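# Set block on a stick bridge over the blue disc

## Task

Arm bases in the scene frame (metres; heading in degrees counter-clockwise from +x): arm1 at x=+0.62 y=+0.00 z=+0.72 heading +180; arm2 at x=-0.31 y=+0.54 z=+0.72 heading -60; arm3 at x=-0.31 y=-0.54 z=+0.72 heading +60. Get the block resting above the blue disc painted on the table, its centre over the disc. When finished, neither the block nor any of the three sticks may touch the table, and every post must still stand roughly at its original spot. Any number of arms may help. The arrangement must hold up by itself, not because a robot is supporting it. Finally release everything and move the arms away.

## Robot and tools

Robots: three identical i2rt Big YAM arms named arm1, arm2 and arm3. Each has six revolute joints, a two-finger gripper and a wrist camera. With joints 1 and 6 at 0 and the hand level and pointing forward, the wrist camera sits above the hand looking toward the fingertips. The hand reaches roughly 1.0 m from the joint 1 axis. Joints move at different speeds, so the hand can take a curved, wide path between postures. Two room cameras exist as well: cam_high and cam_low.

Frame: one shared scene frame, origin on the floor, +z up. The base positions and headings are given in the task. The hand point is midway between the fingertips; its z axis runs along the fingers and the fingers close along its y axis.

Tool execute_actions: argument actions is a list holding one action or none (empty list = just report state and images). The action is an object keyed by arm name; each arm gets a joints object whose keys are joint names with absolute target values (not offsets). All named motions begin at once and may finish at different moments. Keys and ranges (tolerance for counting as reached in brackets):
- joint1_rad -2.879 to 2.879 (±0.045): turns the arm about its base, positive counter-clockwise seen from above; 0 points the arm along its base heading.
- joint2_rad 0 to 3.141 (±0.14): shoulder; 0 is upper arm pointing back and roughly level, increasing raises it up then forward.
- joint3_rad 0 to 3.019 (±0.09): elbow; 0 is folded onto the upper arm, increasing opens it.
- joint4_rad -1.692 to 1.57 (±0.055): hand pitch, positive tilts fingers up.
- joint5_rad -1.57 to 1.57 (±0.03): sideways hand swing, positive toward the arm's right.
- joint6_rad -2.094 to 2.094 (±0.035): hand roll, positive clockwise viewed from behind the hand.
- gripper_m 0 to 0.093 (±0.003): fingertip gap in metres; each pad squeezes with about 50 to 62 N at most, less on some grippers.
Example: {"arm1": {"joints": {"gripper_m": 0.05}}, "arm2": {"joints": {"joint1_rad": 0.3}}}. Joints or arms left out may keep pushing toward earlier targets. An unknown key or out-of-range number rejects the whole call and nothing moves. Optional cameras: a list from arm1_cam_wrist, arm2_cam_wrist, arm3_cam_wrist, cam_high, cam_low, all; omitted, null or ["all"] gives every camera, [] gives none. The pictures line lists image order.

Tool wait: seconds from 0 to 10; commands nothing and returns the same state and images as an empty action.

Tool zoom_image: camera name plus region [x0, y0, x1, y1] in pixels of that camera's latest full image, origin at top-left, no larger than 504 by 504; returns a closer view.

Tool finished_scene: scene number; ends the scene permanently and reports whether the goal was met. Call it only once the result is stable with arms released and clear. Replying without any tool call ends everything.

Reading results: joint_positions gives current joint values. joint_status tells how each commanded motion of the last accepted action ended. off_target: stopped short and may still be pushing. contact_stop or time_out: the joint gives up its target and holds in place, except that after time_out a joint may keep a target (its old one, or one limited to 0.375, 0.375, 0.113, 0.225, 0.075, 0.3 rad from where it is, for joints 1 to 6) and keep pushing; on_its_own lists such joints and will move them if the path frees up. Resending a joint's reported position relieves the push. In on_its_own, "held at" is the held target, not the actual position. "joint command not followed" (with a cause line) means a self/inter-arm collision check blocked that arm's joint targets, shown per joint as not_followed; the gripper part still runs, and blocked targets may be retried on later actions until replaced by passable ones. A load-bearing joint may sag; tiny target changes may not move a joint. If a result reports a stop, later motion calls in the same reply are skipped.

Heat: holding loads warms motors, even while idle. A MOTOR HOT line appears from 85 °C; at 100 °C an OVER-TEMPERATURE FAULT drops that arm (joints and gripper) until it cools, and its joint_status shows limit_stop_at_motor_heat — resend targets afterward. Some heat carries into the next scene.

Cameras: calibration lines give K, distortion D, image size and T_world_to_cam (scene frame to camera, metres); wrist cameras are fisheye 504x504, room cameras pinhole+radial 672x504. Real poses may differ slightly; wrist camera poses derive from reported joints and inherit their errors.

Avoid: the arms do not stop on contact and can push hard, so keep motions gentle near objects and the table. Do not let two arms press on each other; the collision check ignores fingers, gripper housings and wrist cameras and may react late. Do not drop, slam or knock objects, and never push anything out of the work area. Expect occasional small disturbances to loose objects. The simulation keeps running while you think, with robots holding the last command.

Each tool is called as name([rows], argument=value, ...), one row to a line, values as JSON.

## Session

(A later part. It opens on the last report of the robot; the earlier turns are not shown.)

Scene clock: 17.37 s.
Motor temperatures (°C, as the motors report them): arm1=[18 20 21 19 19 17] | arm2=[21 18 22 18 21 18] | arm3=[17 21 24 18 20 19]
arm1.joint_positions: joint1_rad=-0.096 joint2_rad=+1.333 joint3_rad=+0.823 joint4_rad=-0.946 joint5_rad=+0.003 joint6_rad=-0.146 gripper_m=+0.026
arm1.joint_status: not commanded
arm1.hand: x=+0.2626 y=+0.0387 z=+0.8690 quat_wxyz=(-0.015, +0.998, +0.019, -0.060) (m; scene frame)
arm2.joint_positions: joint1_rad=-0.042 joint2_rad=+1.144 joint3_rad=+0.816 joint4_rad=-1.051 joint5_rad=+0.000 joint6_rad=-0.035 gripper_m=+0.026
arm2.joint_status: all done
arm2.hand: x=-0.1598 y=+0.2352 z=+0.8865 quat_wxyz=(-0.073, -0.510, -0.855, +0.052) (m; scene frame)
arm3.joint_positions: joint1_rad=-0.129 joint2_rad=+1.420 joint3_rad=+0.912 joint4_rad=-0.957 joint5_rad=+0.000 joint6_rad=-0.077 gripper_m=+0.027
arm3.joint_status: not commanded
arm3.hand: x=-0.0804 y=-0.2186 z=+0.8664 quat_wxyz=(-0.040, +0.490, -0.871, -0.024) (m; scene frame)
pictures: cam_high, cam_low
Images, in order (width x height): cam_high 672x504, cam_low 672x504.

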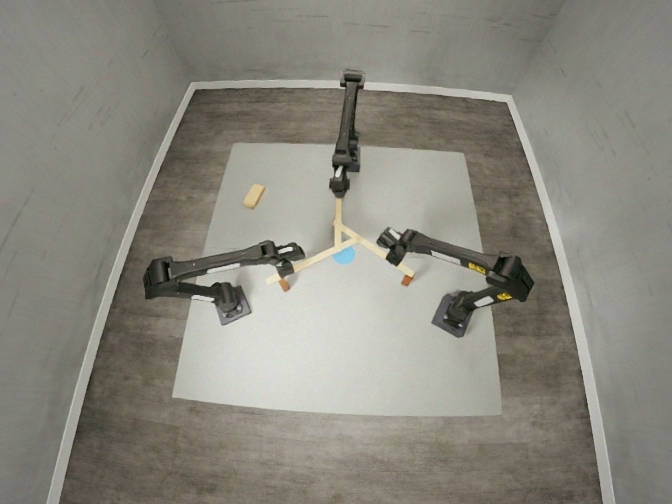

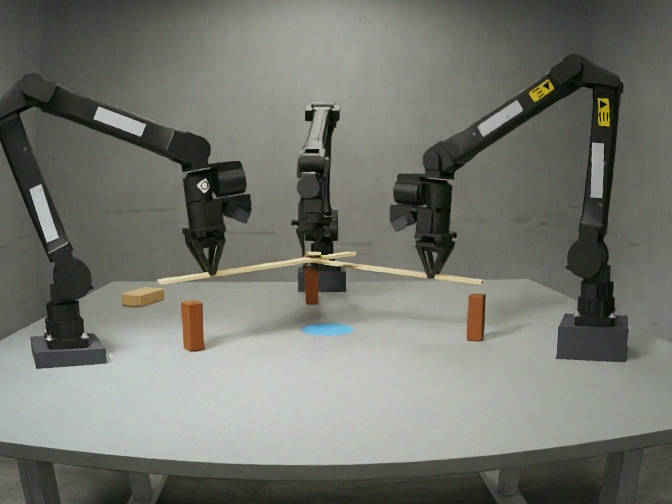

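execute_actions([
  {"arm3":{"joints":{"joint2_rad":1.25,"joint3_rad":0.78,"joint4_rad":-0.99}}},
], cameras=[])

execute_actions([
  {"arm3":{"joints":{"joint4_rad":-0.89}},"arm1":{"joints":{"joint2_rad":1.37,"joint4_rad":-0.89}},"arm2":{"joints":{"joint2_rad":1.27,"joint3_rad":0.9,"joint4_rad":-0.95}}},
], cameras=["cam_low","cam_high"])

zoom_image(camera="cam_low", region=[150,180,530,360])

zoom_image(camera="cam_high", region=[300,190,400,270])

Scene clock: 18.80 s.
Motor temperatures (°C, as the motors report them): arm1=[18 20 22 19 19 17] | arm2=[21 18 22 18 21 18] | arm3=[17 21 24 18 20 19]
arm1.joint_positions: joint1_rad=-0.096 joint2_rad=+1.333 joint3_rad=+0.823 joint4_rad=-0.946 joint5_rad=+0.003 joint6_rad=-0.146 gripper_m=+0.026
arm1.joint_status: not commanded
arm1.hand: x=+0.2626 y=+0.0387 z=+0.8690 quat_wxyz=(-0.015, +0.998, +0.019, -0.060) (m; scene frame)
arm2.joint_positions: joint1_rad=-0.042 joint2_rad=+1.144 joint3_rad=+0.816 joint4_rad=-1.051 joint5_rad=+0.000 joint6_rad=-0.035 gripper_m=+0.026
arm2.joint_status: not commanded
arm2.hand: x=-0.1598 y=+0.2352 z=+0.8865 quat_wxyz=(-0.073, -0.510, -0.855, +0.052) (m; scene frame)
arm3.joint_positions: joint1_rad=-0.129 joint2_rad=+1.253 joint3_rad=+0.765 joint4_rad=-0.983 joint5_rad=+0.000 joint6_rad=-0.077 gripper_m=+0.027
arm3.joint_status: all done
arm3.hand: x=-0.1162 y=-0.2686 z=+0.8702 quat_wxyz=(-0.038, +0.490, -0.871, -0.023) (m; scene frame)
pictures: none
No camera images: the call's "cameras" was empty. Leave "cameras" out to get every camera's image.

Scene clock: 19.67 s.
Motor temperatures (°C, as the motors report them): arm1=[18 20 22 19 19 17] | arm2=[21 18 23 18 21 18] | arm3=[17 21 24 18 20 19]
arm1.joint_positions: joint1_rad=-0.096 joint2_rad=+1.360 joint3_rad=+0.823 joint4_rad=-0.909 joint5_rad=+0.004 joint6_rad=-0.144 gripper_m=+0.026
arm1.joint_status: all done
arm1.hand: x=+0.2550 y=+0.0397 z=+0.8610 quat_wxyz=(-0.016, +0.998, +0.018, -0.065) (m; scene frame)
arm2.joint_positions: joint1_rad=-0.042 joint2_rad=+1.278 joint3_rad=+0.845 joint4_rad=-0.964 joint5_rad=+0.000 joint6_rad=-0.035 gripper_m=+0.026
arm2.joint_status: all done
arm2.hand: x=-0.1463 y=+0.2075 z=+0.8572 quat_wxyz=(-0.065, -0.511, -0.856, +0.047) (m; scene frame)
arm3.joint_positions: joint1_rad=-0.129 joint2_rad=+1.253 joint3_rad=+0.764 joint4_rad=-0.928 joint5_rad=+0.000 joint6_rad=-0.067 gripper_m=+0.027
arm3.joint_status: all done
arm3.hand: x=-0.1087 y=-0.2582 z=+0.8712 quat_wxyz=(-0.062, +0.485, -0.872, -0.034) (m; scene frame)
pictures: cam_high, cam_low
Images, in order (width x height): cam_high 672x504, cam_low 672x504.

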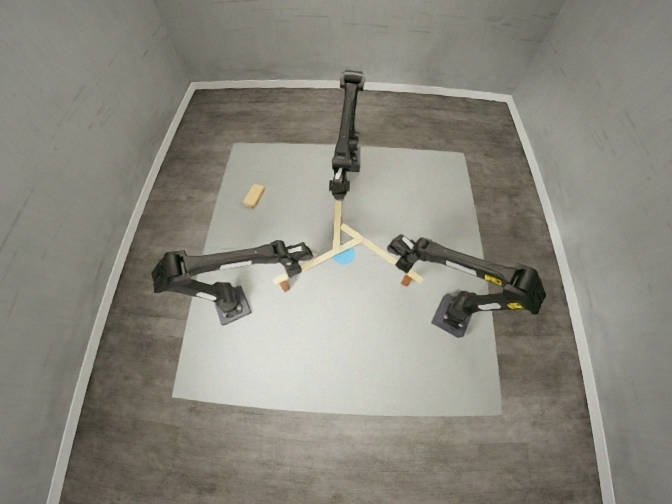

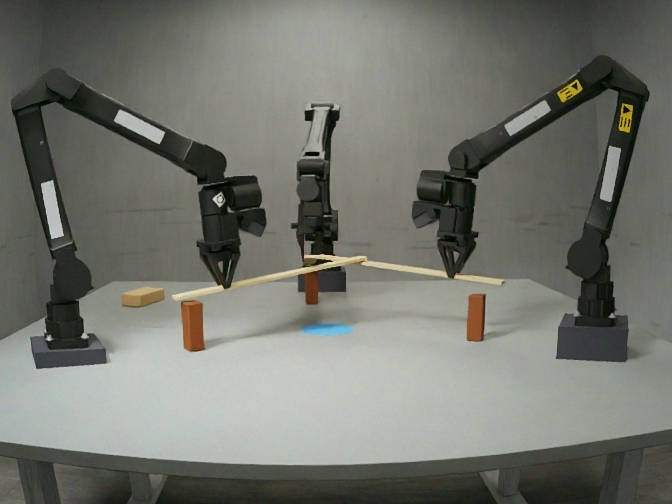

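Region (150, 180, 530, 360) of cam_low's 672x504 image, scaled by 1.326, with more detail than that image has; it fills the top 239 rows of this view, and the rest is white.

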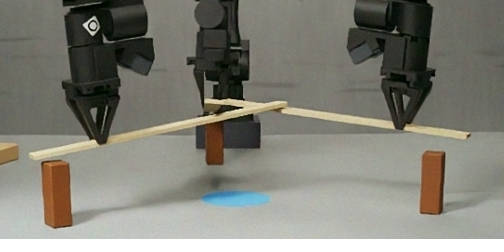

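Region (300, 190, 400, 270) of cam_high's 672x504 image, scaled by 5.040, with more detail than that image has; it fills the top 403 rows of this view, and the rest is white.

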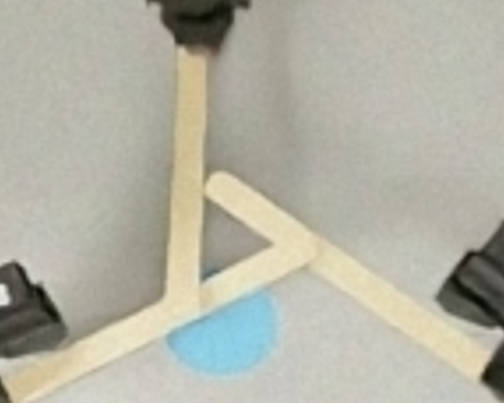

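execute_actions([
  {"arm1":{"joints":{"joint2_rad":1.41,"joint4_rad":-0.92}},"arm3":{"joints":{"joint2_rad":1.34,"joint3_rad":0.9,"joint4_rad":-0.885}},"arm2":{"joints":{"joint2_rad":1.30,"joint3_rad":0.935}}},
], cameras=["cam_low","cam_high"])

zoom_image(camera="cam_low", region=[240,210,440,330])

zoom_image(camera="cam_high", region=[300,190,400,270])

Scene clock: 20.97 s.
Motor temperatures (°C, as the motors report them): arm1=[18 20 22 19 19 17] | arm2=[21 18 23 18 21 18] | arm3=[17 21 24 18 20 19]
arm1.joint_positions: joint1_rad=-0.095 joint2_rad=+1.399 joint3_rad=+0.828 joint4_rad=-0.912 joint5_rad=+0.002 joint6_rad=-0.143 gripper_m=+0.026
arm1.joint_status: all done
arm1.hand: x=+0.2554 y=+0.0392 z=+0.8491 quat_wxyz=(-0.013, +0.999, +0.018, -0.047) (m; scene frame)
arm2.joint_positions: joint1_rad=-0.042 joint2_rad=+1.295 joint3_rad=+0.881 joint4_rad=-0.964 joint5_rad=+0.000 joint6_rad=-0.030 gripper_m=+0.026
arm2.joint_status: all done
arm2.hand: x=-0.1401 y=+0.1948 z=+0.8652 quat_wxyz=(-0.073, -0.512, -0.854, +0.052) (m; scene frame)
arm3.joint_positions: joint1_rad=-0.129 joint2_rad=+1.355 joint3_rad=+0.845 joint4_rad=-0.908 joint5_rad=+0.000 joint6_rad=-0.065 gripper_m=+0.027
arm3.joint_status: all done
arm3.hand: x=-0.0883 y=-0.2297 z=+0.8674 quat_wxyz=(-0.062, +0.484, -0.872, -0.034) (m; scene frame)
pictures: cam_high, cam_low
Images, in order (width x height): cam_high 672x504, cam_low 672x504.

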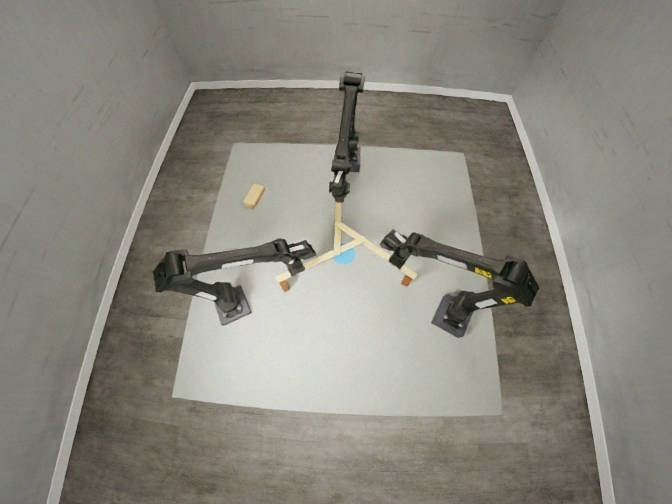

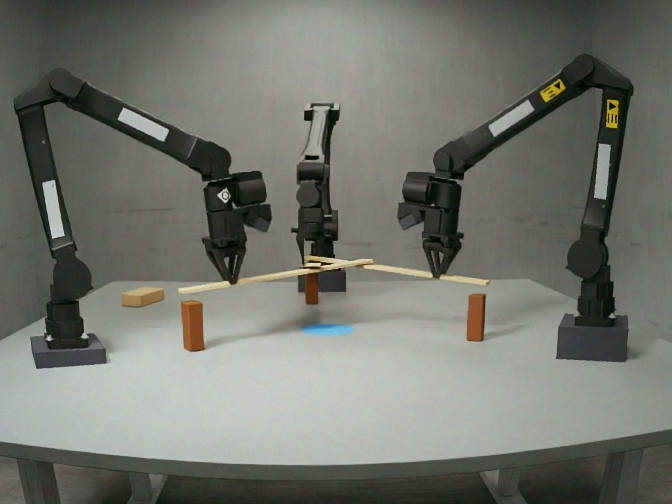

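Region (240, 210, 440, 330) of cam_low's 672x504 image, scaled by 2.520, with more detail than that image has; it fills the top 302 rows of this view, and the rest is white.

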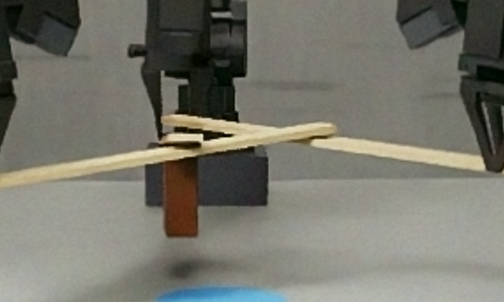

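Region (300, 190, 400, 270) of cam_high's 672x504 image, scaled by 5.040, with more detail than that image has; it fills the top 403 rows of this view, and the rest is white.

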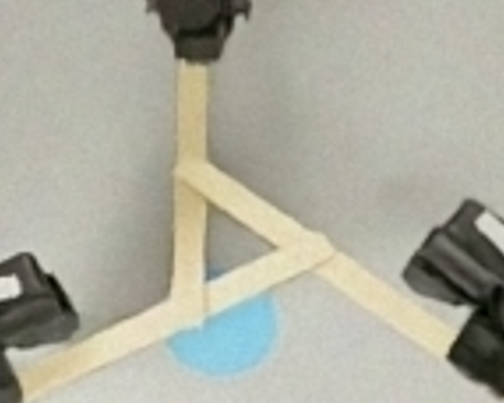

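execute_actions([
  {"arm1":{"joints":{"joint2_rad":1.42}},"arm3":{"joints":{"joint2_rad":1.475,"joint3_rad":0.975,"joint4_rad":-0.92}},"arm2":{"joints":{"joint2_rad":1.41,"joint3_rad":0.99,"joint4_rad":-1.0}}},
])

zoom_image(camera="cam_low", region=[150,180,530,360])

zoom_image(camera="cam_high", region=[250,160,450,310])

Scene clock: 22.17 s.
Motor temperatures (°C, as the motors report them): arm1=[18 20 22 19 19 17] | arm2=[21 18 23 18 21 18] | arm3=[17 21 25 18 20 19]
arm1.joint_positions: joint1_rad=-0.095 joint2_rad=+1.408 joint3_rad=+0.828 joint4_rad=-0.912 joint5_rad=+0.001 joint6_rad=-0.146 gripper_m=+0.026
arm1.joint_status: all done
arm1.hand: x=+0.2560 y=+0.0390 z=+0.8461 quat_wxyz=(-0.012, +0.999, +0.020, -0.043) (m; scene frame)
arm2.joint_positions: joint1_rad=-0.042 joint2_rad=+1.407 joint3_rad=+0.944 joint4_rad=-0.990 joint5_rad=+0.000 joint6_rad=-0.030 gripper_m=+0.026
arm2.joint_status: all done
arm2.hand: x=-0.1327 y=+0.1794 z=+0.8476 quat_wxyz=(-0.042, -0.513, -0.856, +0.032) (m; scene frame)
arm3.joint_positions: joint1_rad=-0.129 joint2_rad=+1.488 joint3_rad=+0.928 joint4_rad=-0.913 joint5_rad=+0.000 joint6_rad=-0.065 gripper_m=+0.027
arm3.joint_status: all done
arm3.hand: x=-0.0724 y=-0.2073 z=+0.8473 quat_wxyz=(-0.037, +0.485, -0.874, -0.022) (m; scene frame)
pictures: arm1_cam_wrist, arm2_cam_wrist, arm3_cam_wrist, cam_high, cam_low
camera_calibration (this result's frames):
arm1_cam_wrist: T_world_to_cam=[[-0.0512787, 0.998404, 0.0236568, -0.0454777], [0.84114, 0.0304073, 0.539962, -0.670572], [0.538381, 0.0475873, -0.841357, 0.690531], [0, 0, 0, 1]] pos_world=[0.189943, 0.0329349, 0.944142]
arm2_cam_wrist: T_world_to_cam=[[-0.883136, -0.46907, 0.00668846, -0.0426577], [-0.40567, 0.770775, 0.491262, -0.601584], [-0.235592, 0.431138, -0.870986, 0.755882], [0, 0, 0, 1]] pos_world=[-0.103638, 0.117787, 0.954183]
arm3_cam_wrist: T_world_to_cam=[[0.848018, -0.529967, -0.000129227, -0.0462358], [-0.45821, -0.73332, 0.502281, -0.599244], [-0.266287, -0.425884, -0.864705, 0.745753], [0, 0, 0, 1]] pos_world=[-0.0367862, -0.146336, 0.945839]
Images, in order (width x height): arm1_cam_wrist 504x504, arm2_cam_wrist 504x504, arm3_cam_wrist 504x504, cam_high 672x504, cam_low 672x504.

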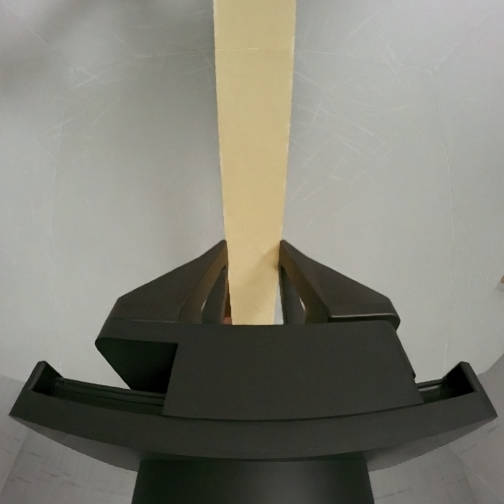

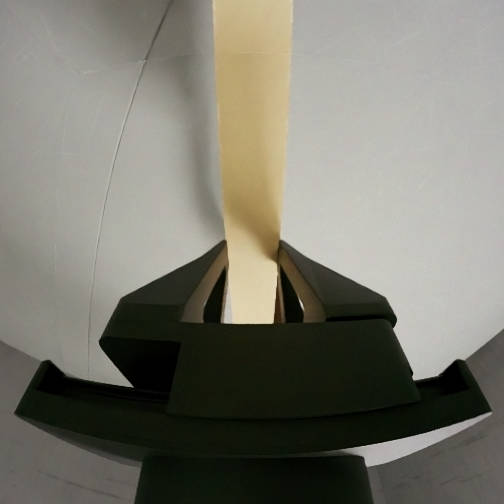

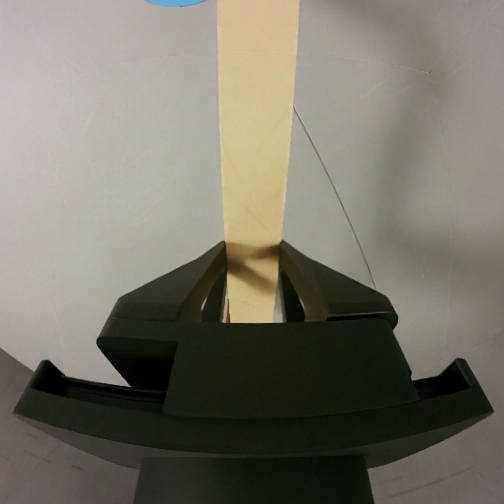

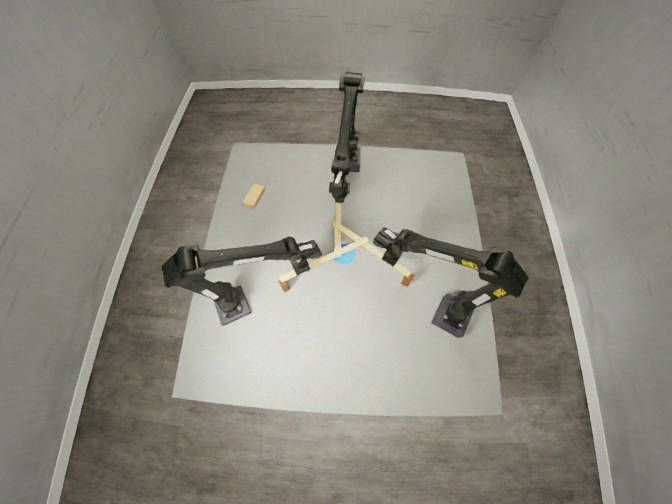

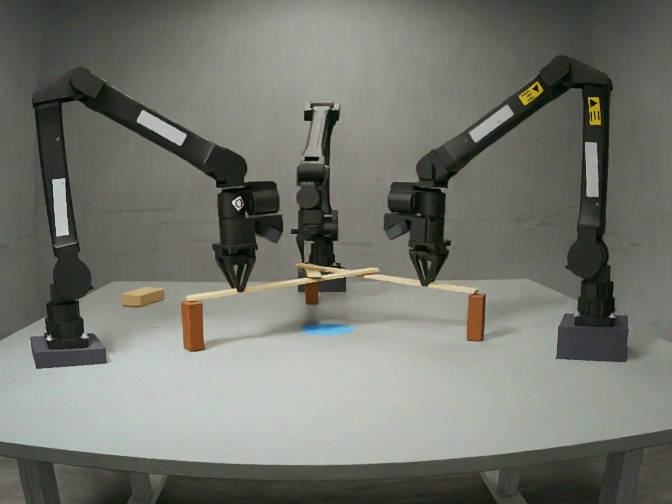

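Region (150, 180, 530, 360) of cam_low's 672x504 image, scaled by 1.326, with more detail than that image has; it fills the top 239 rows of this view, and the rest is white.

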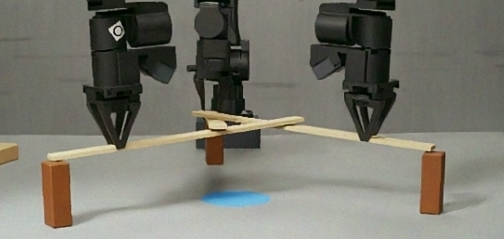

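Region (250, 160, 450, 310) of cam_high's 672x504 image, scaled by 2.520, with more detail than that image has; it fills the top 378 rows of this view, and the rest is white.

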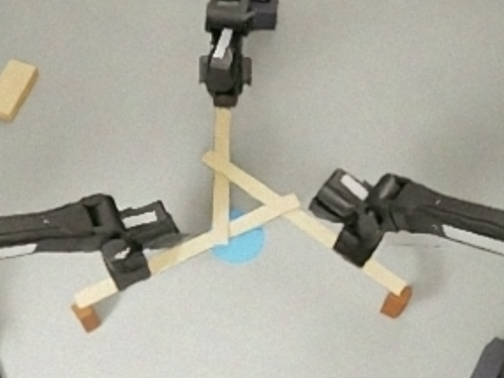

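execute_actions([
  {"arm1":{"joints":{"joint4_rad":-0.97}},"arm3":{"joints":{"joint4_rad":-0.98}},"arm2":{"joints":{"joint4_rad":-1.03}}},
], cameras=["cam_low","cam_high"])

zoom_image(camera="cam_low", region=[150,180,530,360])

Scene clock: 23.27 s.
Motor temperatures (°C, as the motors report them): arm1=[18 20 22 19 19 17] | arm2=[21 18 24 18 21 18] | arm3=[17 21 25 18 20 19]
arm1.joint_positions: joint1_rad=-0.095 joint2_rad=+1.408 joint3_rad=+0.828 joint4_rad=-0.949 joint5_rad=+0.001 joint6_rad=-0.146 gripper_m=+0.026
arm1.joint_status: all done
arm1.hand: x=+0.2652 y=+0.0380 z=+0.8454 quat_wxyz=(-0.009, +0.999, +0.020, -0.024) (m; scene frame)
arm2.joint_positions: joint1_rad=-0.042 joint2_rad=+1.407 joint3_rad=+0.944 joint4_rad=-1.014 joint5_rad=+0.000 joint6_rad=-0.028 gripper_m=+0.026
arm2.joint_status: all done
arm2.hand: x=-0.1352 y=+0.1846 z=+0.8470 quat_wxyz=(-0.033, -0.515, -0.856, +0.026) (m; scene frame)
arm3.joint_positions: joint1_rad=-0.129 joint2_rad=+1.488 joint3_rad=+0.930 joint4_rad=-0.956 joint5_rad=+0.000 joint6_rad=-0.064 gripper_m=+0.027
arm3.joint_status: all done
arm3.hand: x=-0.0781 y=-0.2152 z=+0.8472 quat_wxyz=(-0.018, +0.485, -0.874, -0.013) (m; scene frame)
pictures: cam_high, cam_low
Images, in order (width x height): cam_high 672x504, cam_low 672x504.

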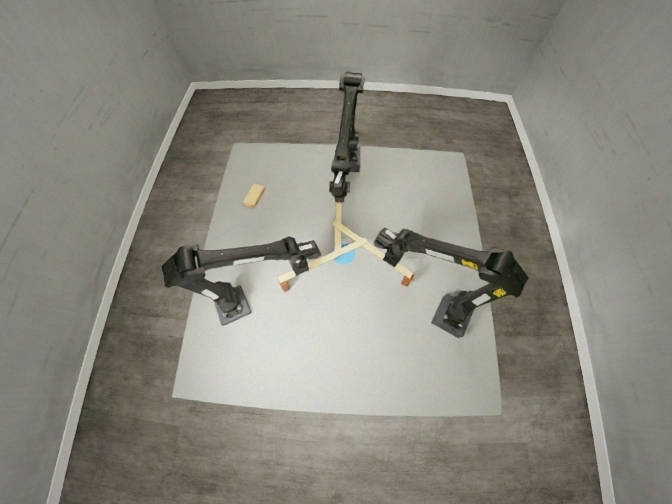

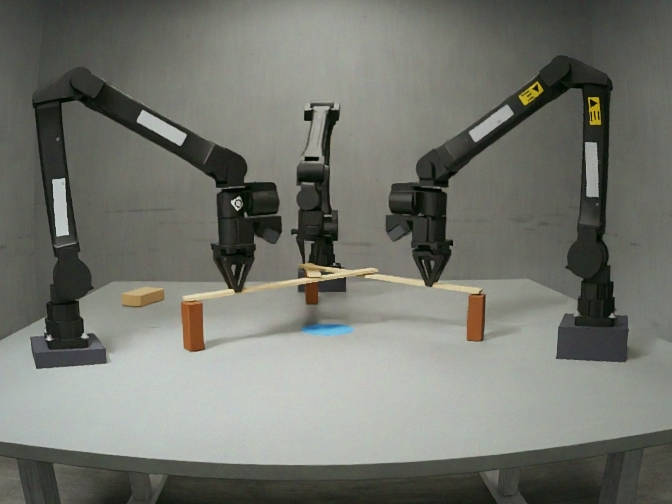

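Region (150, 180, 530, 360) of cam_low's 672x504 image, scaled by 1.326, with more detail than that image has; it fills the top 239 rows of this view, and the rest is white.

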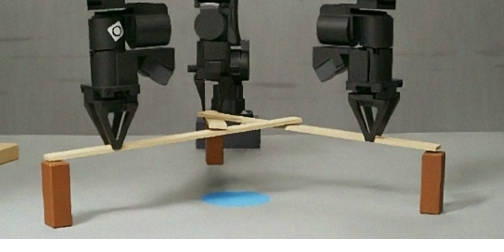

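execute_actions([
  {"arm1":{"joints":{"gripper_m":0.05}},"arm2":{"joints":{"gripper_m":0.05}},"arm3":{"joints":{"gripper_m":0.05}}},
], cameras=[])

execute_actions([
  {"arm1":{"joints":{"joint2_rad":1.1,"joint4_rad":-1.2}},"arm2":{"joints":{"joint2_rad":0.7}},"arm3":{"joints":{"joint2_rad":0.7}}},
], cameras=[])

execute_actions([
  {"arm1":{"joints":{"joint1_rad":-1.04,"joint6_rad":-0.58,"joint2_rad":1.5,"joint3_rad":1.4,"joint4_rad":-1.4,"gripper_m":0.093}},"arm2":{"joints":{"joint1_rad":-0.9}},"arm3":{"joints":{"joint1_rad":0.8}}},
], cameras=[])

execute_actions([
  {"arm1":{"joints":{"joint2_rad":2.03,"joint3_rad":1.68,"joint4_rad":-1.14}}},
], cameras=["arm1_cam_wrist","cam_high","cam_low"])

Scene clock: 24.53 s.
Motor temperatures (°C, as the motors report them): arm1=[18 20 22 19 19 17] | arm2=[21 18 24 18 21 18] | arm3=[17 21 25 18 20 19]
arm1.joint_positions: joint1_rad=-0.095 joint2_rad=+1.408 joint3_rad=+0.828 joint4_rad=-0.955 joint5_rad=+0.001 joint6_rad=-0.146 gripper_m=+0.050
arm1.joint_status: all done
arm1.hand: x=+0.2667 y=+0.0379 z=+0.8454 quat_wxyz=(-0.009, +1.000, +0.020, -0.021) (m; scene frame)
arm2.joint_positions: joint1_rad=-0.042 joint2_rad=+1.407 joint3_rad=+0.944 joint4_rad=-1.018 joint5_rad=+0.000 joint6_rad=-0.028 gripper_m=+0.050
arm2.joint_status: all done
arm2.hand: x=-0.1357 y=+0.1856 z=+0.8470 quat_wxyz=(-0.031, -0.515, -0.856, +0.025) (m; scene frame)
arm3.joint_positions: joint1_rad=-0.129 joint2_rad=+1.488 joint3_rad=+0.930 joint4_rad=-0.964 joint5_rad=+0.000 joint6_rad=-0.064 gripper_m=+0.050
arm3.joint_status: all done
arm3.hand: x=-0.0792 y=-0.2168 z=+0.8472 quat_wxyz=(-0.014, +0.485, -0.874, -0.012) (m; scene frame)
pictures: none
No camera images: the call's "cameras" was empty. Leave "cameras" out to get every camera's image.

Scene clock: 26.00 s.
Motor temperatures (°C, as the motors report them): arm1=[18 20 23 19 19 17] | arm2=[21 18 24 18 21 18] | arm3=[17 21 26 18 20 19]
arm1.joint_positions: joint1_rad=-0.095 joint2_rad=+1.093 joint3_rad=+0.828 joint4_rad=-1.186 joint5_rad=+0.001 joint6_rad=-0.146 gripper_m=+0.050
arm1.joint_status: all done
arm1.hand: x=+0.3169 y=+0.0315 z=+0.9387 quat_wxyz=(-0.014, +0.998, +0.020, -0.063) (m; scene frame)
arm2.joint_positions: joint1_rad=-0.042 joint2_rad=+0.694 joint3_rad=+0.947 joint4_rad=-1.018 joint5_rad=+0.000 joint6_rad=-0.028 gripper_m=+0.050
arm2.joint_status: all done
arm2.hand: x=-0.1634 y=+0.2461 z=+1.0982 quat_wxyz=(-0.323, -0.474, -0.791, +0.212) (m; scene frame)
arm3.joint_positions: joint1_rad=-0.129 joint2_rad=+0.692 joint3_rad=+0.930 joint4_rad=-0.964 joint5_rad=+0.000 joint6_rad=-0.064 gripper_m=+0.050
arm3.joint_status: all done
arm3.hand: x=-0.1133 y=-0.2684 z=+1.1332 quat_wxyz=(-0.363, +0.442, -0.801, -0.177) (m; scene frame)
pictures: none
No camera images: the call's "cameras" was empty. Leave "cameras" out to get every camera's image.

Scene clock: 27.50 s.
Motor temperatures (°C, as the motors report them): arm1=[18 20 23 19 19 17] | arm2=[21 18 25 18 21 18] | arm3=[17 21 26 18 20 19]
arm1.joint_positions: joint1_rad=-1.042 joint2_rad=+1.504 joint3_rad=+1.347 joint4_rad=-1.386 joint5_rad=+0.000 joint6_rad=-0.564 gripper_m=+0.093
arm1.joint_status: all done
arm1.hand: x=+0.4000 y=+0.3875 z=+0.9955 quat_wxyz=(-0.015, +0.970, -0.242, -0.014) (m; scene frame)
arm2.joint_positions: joint1_rad=-0.896 joint2_rad=+0.695 joint3_rad=+0.947 joint4_rad=-1.018 joint5_rad=+0.000 joint6_rad=-0.028 gripper_m=+0.050
arm2.joint_status: all done
arm2.hand: x=-0.4296 y=+0.2377 z=+1.1012 quat_wxyz=(-0.207, -0.757, -0.524, +0.332) (m; scene frame)
arm3.joint_positions: joint1_rad=+0.797 joint2_rad=+0.694 joint3_rad=+0.930 joint4_rad=-0.964 joint5_rad=+0.000 joint6_rad=-0.064 gripper_m=+0.050
arm3.joint_status: all done
arm3.hand: x=-0.4032 y=-0.2212 z=+1.1365 quat_wxyz=(-0.247, +0.751, -0.519, -0.326) (m; scene frame)
pictures: none
No camera images: the call's "cameras" was empty. Leave "cameras" out to get every camera's image.

Scene clock: 28.90 s.
Motor temperatures (°C, as the motors report them): arm1=[18 20 23 19 19 17] | arm2=[21 18 25 18 21 18] | arm3=[17 21 27 18 20 19]
arm1.joint_positions: joint1_rad=-1.042 joint2_rad=+2.057 joint3_rad=+1.643 joint4_rad=-1.151 joint5_rad=+0.000 joint6_rad=-0.565 gripper_m=+0.093
arm1.joint_status: all done
arm1.hand: x=+0.3189 y=+0.5299 z=+0.8246 quat_wxyz=(-0.007, +0.970, -0.242, -0.007) (m; scene frame)
arm2.joint_positions: joint1_rad=-0.896 joint2_rad=+0.695 joint3_rad=+0.947 joint4_rad=-1.018 joint5_rad=+0.000 joint6_rad=-0.028 gripper_m=+0.050
arm2.joint_status: not commanded
arm2.hand: x=-0.4296 y=+0.2377 z=+1.1012 quat_wxyz=(-0.207, -0.757, -0.524, +0.332) (m; scene frame)
arm3.joint_positions: joint1_rad=+0.797 joint2_rad=+0.694 joint3_rad=+0.930 joint4_rad=-0.964 joint5_rad=+0.000 joint6_rad=-0.064 gripper_m=+0.050
arm3.joint_status: not commanded
arm3.hand: x=-0.4032 y=-0.2212 z=+1.1365 quat_wxyz=(-0.247, +0.751, -0.519, -0.326) (m; scene frame)
pictures: arm1_cam_wrist, cam_high, cam_low
camera_calibration (this result's frames):
arm1_cam_wrist: T_world_to_cam=[[0.458029, 0.888899, 0.00824802, -0.62354], [0.711407, -0.372103, 0.596187, -0.518542], [0.533019, -0.267203, -0.802803, 0.752001], [0, 0, 0, 1]] pos_world=[0.253663, 0.56225, 0.918]
Images, in order (width x height): arm1_cam_wrist 504x504, cam_high 672x504, cam_low 672x504.

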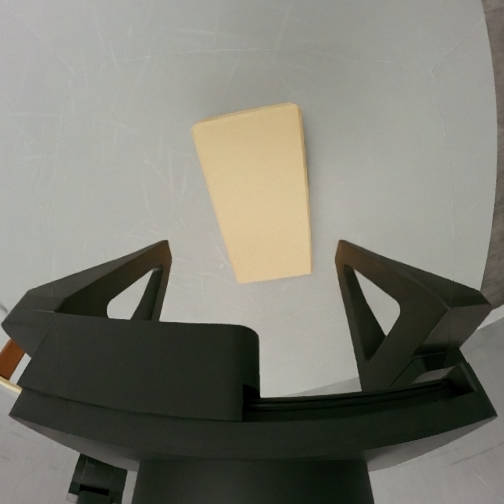

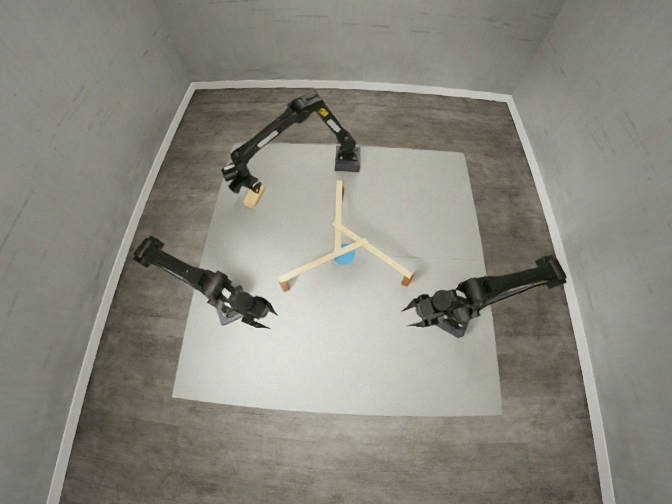

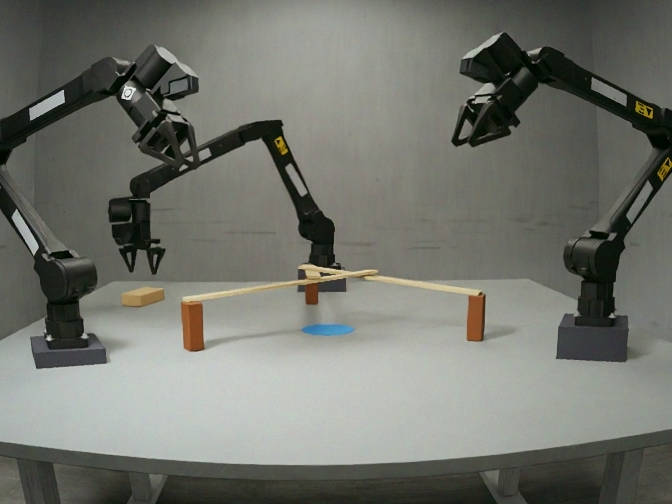

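execute_actions([
  {"arm1":{"joints":{"joint1_rad":-1.06,"joint6_rad":-0.76}}},
], cameras=[])

execute_actions([
  {"arm1":{"joints":{"joint2_rad":2.14,"joint3_rad":1.575,"joint4_rad":-0.98}}},
], cameras=["arm1_cam_wrist","cam_low"])

Scene clock: 30.63 s.
Motor temperatures (°C, as the motors report them): arm1=[18 20 24 19 19 17] | arm2=[21 18 26 18 21 18] | arm3=[17 21 27 18 20 19]
arm1.joint_positions: joint1_rad=-1.047 joint2_rad=+2.057 joint3_rad=+1.643 joint4_rad=-1.151 joint5_rad=+0.000 joint6_rad=-0.744 gripper_m=+0.093
arm1.joint_status: all done
arm1.hand: x=+0.3217 y=+0.5315 z=+0.8246 quat_wxyz=(-0.008, +0.988, -0.157, -0.006) (m; scene frame)
arm2.joint_positions: joint1_rad=-0.896 joint2_rad=+0.695 joint3_rad=+0.947 joint4_rad=-1.018 joint5_rad=+0.000 joint6_rad=-0.028 gripper_m=+0.050
arm2.joint_status: not commanded
arm2.hand: x=-0.4296 y=+0.2377 z=+1.1012 quat_wxyz=(-0.207, -0.757, -0.524, +0.332) (m; scene frame)
arm3.joint_positions: joint1_rad=+0.797 joint2_rad=+0.694 joint3_rad=+0.930 joint4_rad=-0.964 joint5_rad=+0.000 joint6_rad=-0.064 gripper_m=+0.050
arm3.joint_status: not commanded
arm3.hand: x=-0.4032 y=-0.2212 z=+1.1365 quat_wxyz=(-0.247, +0.751, -0.519, -0.326) (m; scene frame)
pictures: none
No camera images: the call's "cameras" was empty. Leave "cameras" out to get every camera's image.

Scene clock: 31.90 s.
Motor temperatures (°C, as the motors report them): arm1=[18 20 23 19 19 17] | arm2=[21 18 26 18 21 18] | arm3=[17 21 27 18 20 19]
arm1.joint_positions: joint1_rad=-1.047 joint2_rad=+2.146 joint3_rad=+1.570 joint4_rad=-0.996 joint5_rad=+0.000 joint6_rad=-0.744 gripper_m=+0.093
arm1.joint_status: all done
arm1.hand: x=+0.3236 y=+0.5281 z=+0.7478 quat_wxyz=(-0.005, +0.988, -0.156, -0.004) (m; scene frame)
arm2.joint_positions: joint1_rad=-0.896 joint2_rad=+0.695 joint3_rad=+0.947 joint4_rad=-1.018 joint5_rad=+0.000 joint6_rad=-0.028 gripper_m=+0.050
arm2.joint_status: not commanded
arm2.hand: x=-0.4296 y=+0.2377 z=+1.1012 quat_wxyz=(-0.207, -0.757, -0.524, +0.332) (m; scene frame)
arm3.joint_positions: joint1_rad=+0.797 joint2_rad=+0.694 joint3_rad=+0.930 joint4_rad=-0.964 joint5_rad=+0.000 joint6_rad=-0.064 gripper_m=+0.050
arm3.joint_status: not commanded
arm3.hand: x=-0.4032 y=-0.2212 z=+1.1365 quat_wxyz=(-0.247, +0.751, -0.519, -0.326) (m; scene frame)
pictures: arm1_cam_wrist, cam_low
camera_calibration (this result's frames):
arm1_cam_wrist: T_world_to_cam=[[0.297242, 0.954781, 0.00629646, -0.604733], [0.761358, -0.240995, 0.601877, -0.566434], [0.576178, -0.17411, -0.798564, 0.620991], [0, 0, 0, 1]] pos_world=[0.253209, 0.549001, 0.840633]
Images, in order (width x height): arm1_cam_wrist 504x504, cam_low 672x504.

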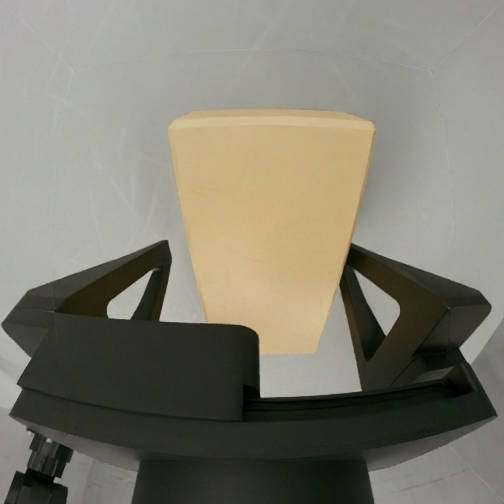

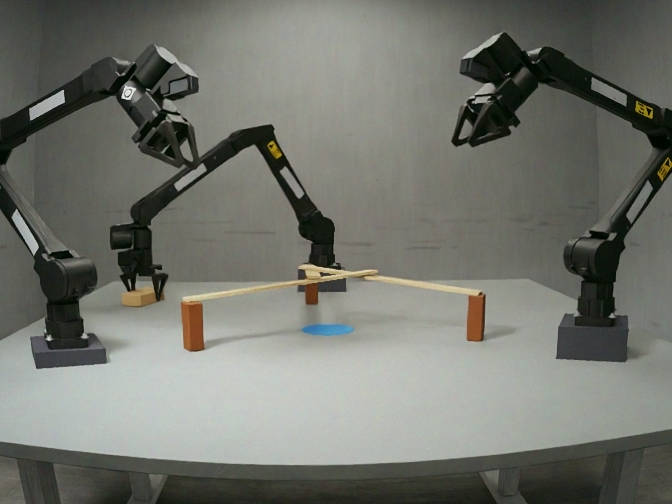

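execute_actions([
  {"arm1":{"joints":{"gripper_m":0.04}}},
], cameras=[])

execute_actions([
  {"arm1":{"joints":{"joint2_rad":1.82,"joint3_rad":1.81,"joint4_rad":-1.42}}},
], cameras=[])

execute_actions([
  {"arm1":{"joints":{"joint1_rad":0.0,"joint6_rad":1.57}}},
], cameras=[])

execute_actions([
  {"arm1":{"joints":{"joint2_rad":1.97,"joint4_rad":-1.33}}},
], cameras=["arm1_cam_wrist","cam_low","cam_high"])

Scene clock: 33.00 s.
Motor temperatures (°C, as the motors report them): arm1=[18 21 23 19 19 17] | arm2=[21 18 26 18 21 18] | arm3=[17 21 28 18 20 19]
arm1.joint_positions: joint1_rad=-1.048 joint2_rad=+2.146 joint3_rad=+1.570 joint4_rad=-0.993 joint5_rad=+0.001 joint6_rad=-0.745 gripper_m=+0.069
arm1.joint_status: gripper_m off_target (ended at +0.069, target +0.040)
arm1.hand: x=+0.3240 y=+0.5291 z=+0.7478 quat_wxyz=(-0.006, +0.988, -0.157, -0.005) (m; scene frame)
arm2.joint_positions: joint1_rad=-0.896 joint2_rad=+0.695 joint3_rad=+0.947 joint4_rad=-1.018 joint5_rad=+0.000 joint6_rad=-0.028 gripper_m=+0.050
arm2.joint_status: not commanded
arm2.hand: x=-0.4296 y=+0.2377 z=+1.1012 quat_wxyz=(-0.207, -0.757, -0.524, +0.332) (m; scene frame)
arm3.joint_positions: joint1_rad=+0.797 joint2_rad=+0.694 joint3_rad=+0.930 joint4_rad=-0.964 joint5_rad=+0.000 joint6_rad=-0.064 gripper_m=+0.050
arm3.joint_status: not commanded
arm3.hand: x=-0.4032 y=-0.2212 z=+1.1365 quat_wxyz=(-0.247, +0.751, -0.519, -0.326) (m; scene frame)
pictures: none
No camera images: the call's "cameras" was empty. Leave "cameras" out to get every camera's image.

Scene clock: 34.60 s.
Motor temperatures (°C, as the motors report them): arm1=[18 21 23 19 19 17] | arm2=[21 18 26 18 21 18] | arm3=[17 21 28 18 20 19]
arm1.joint_positions: joint1_rad=-1.048 joint2_rad=+1.831 joint3_rad=+1.786 joint4_rad=-1.407 joint5_rad=+0.001 joint6_rad=-0.745 gripper_m=+0.069
arm1.joint_status: all done
arm1.hand: x=+0.3308 y=+0.5172 z=+1.0080 quat_wxyz=(-0.052, +0.985, -0.156, -0.041) (m; scene frame)
arm2.joint_positions: joint1_rad=-0.896 joint2_rad=+0.695 joint3_rad=+0.947 joint4_rad=-1.018 joint5_rad=+0.000 joint6_rad=-0.028 gripper_m=+0.050
arm2.joint_status: not commanded
arm2.hand: x=-0.4296 y=+0.2377 z=+1.1012 quat_wxyz=(-0.207, -0.757, -0.524, +0.332) (m; scene frame)
arm3.joint_positions: joint1_rad=+0.797 joint2_rad=+0.694 joint3_rad=+0.930 joint4_rad=-0.964 joint5_rad=+0.000 joint6_rad=-0.064 gripper_m=+0.050
arm3.joint_status: not commanded
arm3.hand: x=-0.4032 y=-0.2212 z=+1.1365 quat_wxyz=(-0.247, +0.751, -0.519, -0.326) (m; scene frame)
pictures: none
No camera images: the call's "cameras" was empty. Leave "cameras" out to get every camera's image.

Scene clock: 37.07 s.
Motor temperatures (°C, as the motors report them): arm1=[19 21 24 19 19 17] | arm2=[21 18 27 18 21 18] | arm3=[17 21 29 18 20 19]
arm1.joint_positions: joint1_rad=+0.010 joint2_rad=+1.831 joint3_rad=+1.786 joint4_rad=-1.407 joint5_rad=-0.004 joint6_rad=+1.554 gripper_m=+0.069
arm1.joint_status: all done
arm1.hand: x=+0.0259 y=-0.0021 z=+1.0041 quat_wxyz=(+0.041, +0.712, -0.700, -0.048) (m; scene frame)
arm2.joint_positions: joint1_rad=-0.896 joint2_rad=+0.695 joint3_rad=+0.947 joint4_rad=-1.018 joint5_rad=+0.000 joint6_rad=-0.028 gripper_m=+0.050
arm2.joint_status: not commanded
arm2.hand: x=-0.4296 y=+0.2377 z=+1.1012 quat_wxyz=(-0.207, -0.757, -0.524, +0.332) (m; scene frame)
arm3.joint_positions: joint1_rad=+0.797 joint2_rad=+0.694 joint3_rad=+0.930 joint4_rad=-0.964 joint5_rad=+0.000 joint6_rad=-0.064 gripper_m=+0.050
arm3.joint_status: not commanded
arm3.hand: x=-0.4032 y=-0.2212 z=+1.1365 quat_wxyz=(-0.247, +0.751, -0.519, -0.326) (m; scene frame)
pictures: none
No camera images: the call's "cameras" was empty. Leave "cameras" out to get every camera's image.

Scene clock: 38.07 s.
Motor temperatures (°C, as the motors report them): arm1=[19 21 24 19 19 17] | arm2=[21 18 27 18 21 18] | arm3=[17 21 29 18 20 19]
arm1.joint_positions: joint1_rad=+0.010 joint2_rad=+2.004 joint3_rad=+1.786 joint4_rad=-1.344 joint5_rad=-0.004 joint6_rad=+1.554 gripper_m=+0.069
arm1.joint_status: all done
arm1.hand: x=+0.0034 y=-0.0009 z=+0.9035 quat_wxyz=(+0.003, +0.712, -0.702, -0.008) (m; scene frame)
arm2.joint_positions: joint1_rad=-0.896 joint2_rad=+0.695 joint3_rad=+0.947 joint4_rad=-1.018 joint5_rad=+0.000 joint6_rad=-0.028 gripper_m=+0.050
arm2.joint_status: not commanded
arm2.hand: x=-0.4296 y=+0.2377 z=+1.1012 quat_wxyz=(-0.207, -0.757, -0.524, +0.332) (m; scene frame)
arm3.joint_positions: joint1_rad=+0.797 joint2_rad=+0.694 joint3_rad=+0.930 joint4_rad=-0.964 joint5_rad=+0.000 joint6_rad=-0.064 gripper_m=+0.050
arm3.joint_status: not commanded
arm3.hand: x=-0.4032 y=-0.2212 z=+1.1365 quat_wxyz=(-0.247, +0.751, -0.519, -0.326) (m; scene frame)
pictures: arm1_cam_wrist, cam_high, cam_low
camera_calibration (this result's frames):
arm1_cam_wrist: T_world_to_cam=[[0.999459, 0.0278395, -0.0175079, 0.0128277], [0.0327661, -0.797308, 0.602683, -0.542546], [0.00281923, -0.60293, -0.797789, 0.838608], [0, 0, 0, 1]] pos_world=[0.00259212, 0.0726881, 0.99624]
Images, in order (width x height): arm1_cam_wrist 504x504, cam_high 672x504, cam_low 672x504.

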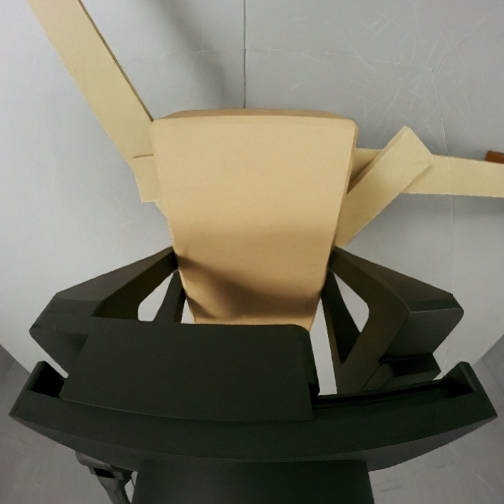

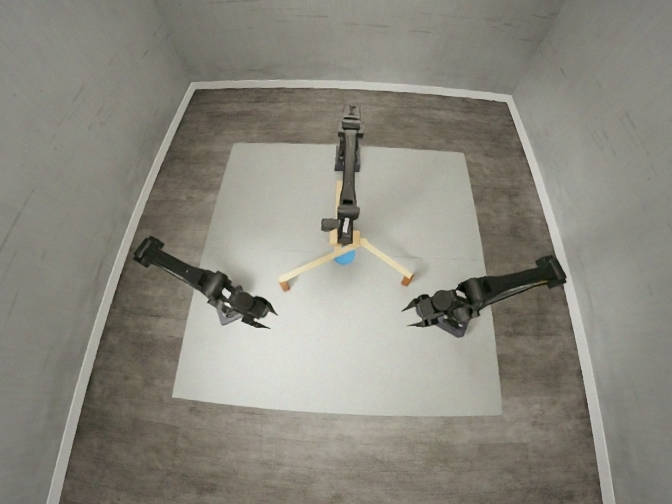

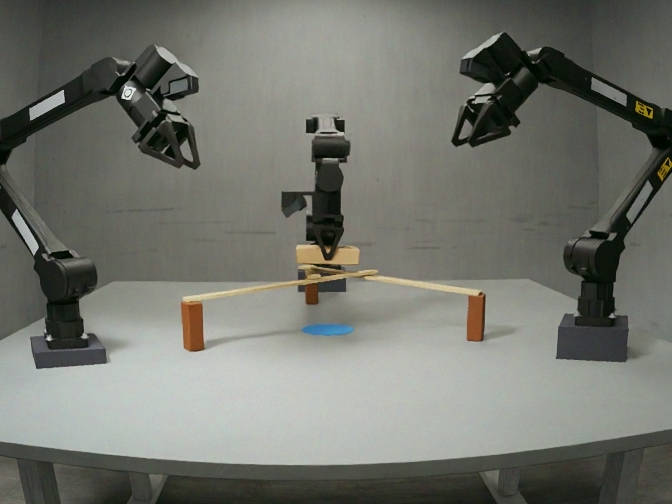

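execute_actions([
  {"arm1":{"joints":{"joint3_rad":1.735,"joint4_rad":-1.31}}},
], cameras=["cam_low"])

zoom_image(camera="cam_low", region=[240,200,440,350])

Scene clock: 39.13 s.
Motor temperatures (°C, as the motors report them): arm1=[19 22 24 19 19 17] | arm2=[21 18 27 18 21 18] | arm3=[17 21 29 18 20 19]
arm1.joint_positions: joint1_rad=+0.010 joint2_rad=+2.003 joint3_rad=+1.729 joint4_rad=-1.322 joint5_rad=-0.004 joint6_rad=+1.556 gripper_m=+0.069
arm1.joint_status: all done
arm1.hand: x=+0.0170 y=-0.0007 z=+0.8835 quat_wxyz=(-0.009, +0.712, -0.702, +0.003) (m; scene frame)
arm2.joint_positions: joint1_rad=-0.896 joint2_rad=+0.695 joint3_rad=+0.947 joint4_rad=-1.018 joint5_rad=+0.000 joint6_rad=-0.028 gripper_m=+0.050
arm2.joint_status: not commanded
arm2.hand: x=-0.4296 y=+0.2377 z=+1.1012 quat_wxyz=(-0.207, -0.757, -0.524, +0.332) (m; scene frame)
arm3.joint_positions: joint1_rad=+0.797 joint2_rad=+0.694 joint3_rad=+0.930 joint4_rad=-0.964 joint5_rad=+0.000 joint6_rad=-0.064 gripper_m=+0.050
arm3.joint_status: not commanded
arm3.hand: x=-0.4032 y=-0.2212 z=+1.1365 quat_wxyz=(-0.247, +0.751, -0.519, -0.326) (m; scene frame)
pictures: cam_low
Images, in order (width x height): cam_low 672x504.

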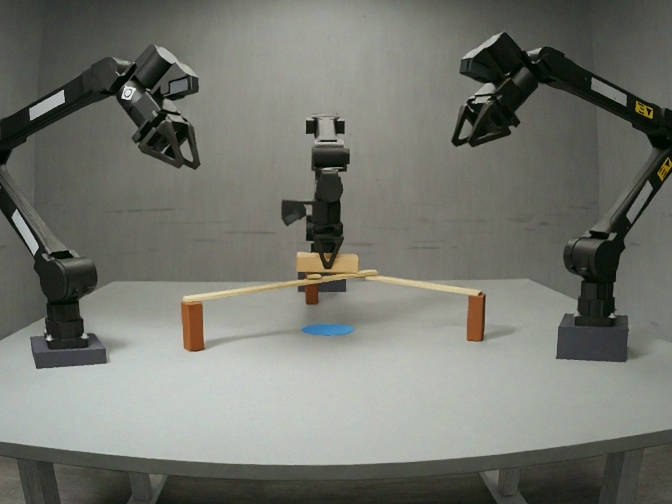

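Region (240, 200, 440, 350) of cam_low's 672x504 image, scaled by 2.520, with more detail than that image has; it fills the top 378 rows of this view, and the rest is white.

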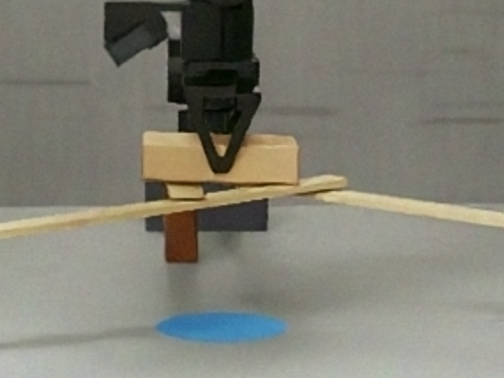

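execute_actions([
  {"arm1":{"joints":{"gripper_m":0.085}}},
], cameras=[])

execute_actions([
  {"arm1":{"joints":{"joint2_rad":1.5}}},
], cameras=["cam_high","cam_low"])

Scene clock: 41.10 s.
Motor temperatures (°C, as the motors report them): arm1=[19 22 23 19 19 17] | arm2=[21 18 27 18 21 18] | arm3=[17 21 29 18 20 19]
arm1.joint_positions: joint1_rad=+0.010 joint2_rad=+2.002 joint3_rad=+1.729 joint4_rad=-1.322 joint5_rad=-0.004 joint6_rad=+1.556 gripper_m=+0.085
arm1.joint_status: all done
arm1.hand: x=+0.0170 y=-0.0007 z=+0.8837 quat_wxyz=(-0.009, +0.712, -0.702, +0.003) (m; scene frame)
arm2.joint_positions: joint1_rad=-0.896 joint2_rad=+0.695 joint3_rad=+0.947 joint4_rad=-1.018 joint5_rad=+0.000 joint6_rad=-0.028 gripper_m=+0.050
arm2.joint_status: not commanded
arm2.hand: x=-0.4296 y=+0.2377 z=+1.1012 quat_wxyz=(-0.207, -0.757, -0.524, +0.332) (m; scene frame)
arm3.joint_positions: joint1_rad=+0.797 joint2_rad=+0.694 joint3_rad=+0.930 joint4_rad=-0.964 joint5_rad=+0.000 joint6_rad=-0.064 gripper_m=+0.050
arm3.joint_status: not commanded
arm3.hand: x=-0.4032 y=-0.2212 z=+1.1365 quat_wxyz=(-0.247, +0.751, -0.519, -0.326) (m; scene frame)
pictures: none
No camera images: the call's "cameras" was empty. Leave "cameras" out to get every camera's image.

Scene clock: 42.63 s.
Motor temperatures (°C, as the motors report them): arm1=[19 22 23 19 19 17] | arm2=[21 18 28 18 21 18] | arm3=[17 21 30 18 20 19]
arm1.joint_positions: joint1_rad=+0.010 joint2_rad=+1.497 joint3_rad=+1.729 joint4_rad=-1.322 joint5_rad=-0.003 joint6_rad=+1.556 gripper_m=+0.085
arm1.joint_status: all done
arm1.hand: x=+0.0755 y=-0.0040 z=+1.1688 quat_wxyz=(+0.166, +0.692, -0.680, -0.175) (m; scene frame)
arm2.joint_positions: joint1_rad=-0.896 joint2_rad=+0.695 joint3_rad=+0.947 joint4_rad=-1.018 joint5_rad=+0.000 joint6_rad=-0.028 gripper_m=+0.050
arm2.joint_status: not commanded
arm2.hand: x=-0.4296 y=+0.2377 z=+1.1012 quat_wxyz=(-0.207, -0.757, -0.524, +0.332) (m; scene frame)
arm3.joint_positions: joint1_rad=+0.797 joint2_rad=+0.694 joint3_rad=+0.930 joint4_rad=-0.964 joint5_rad=+0.000 joint6_rad=-0.064 gripper_m=+0.050
arm3.joint_status: not commanded
arm3.hand: x=-0.4032 y=-0.2212 z=+1.1365 quat_wxyz=(-0.247, +0.751, -0.519, -0.326) (m; scene frame)
pictures: cam_high, cam_low
Images, in order (width x height): cam_high 672x504, cam_low 672x504.

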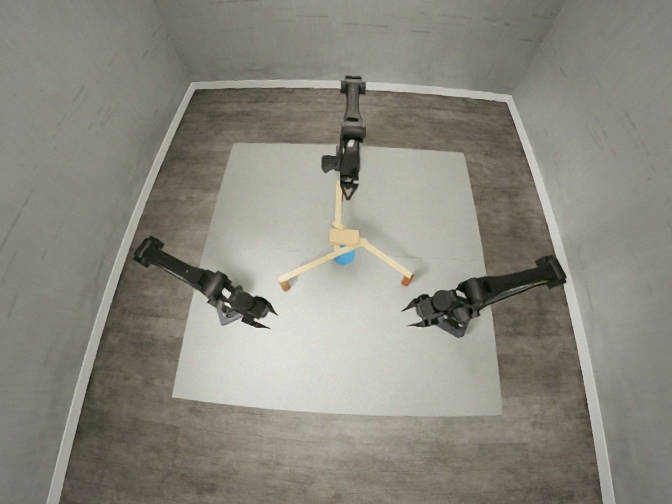

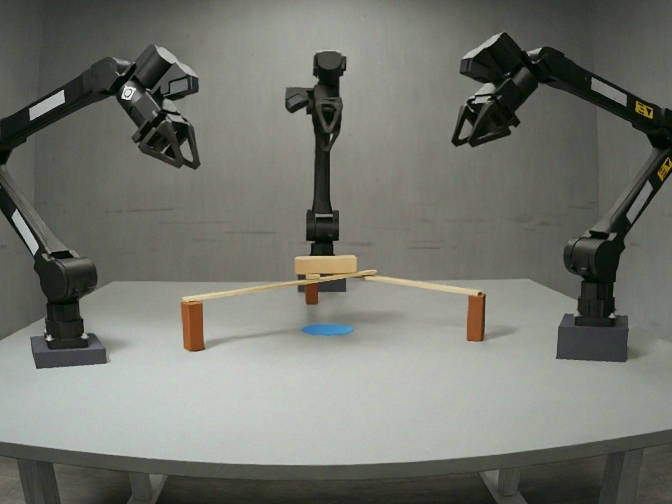

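finished_scene(scene=2)

The scene is finished: the task was done.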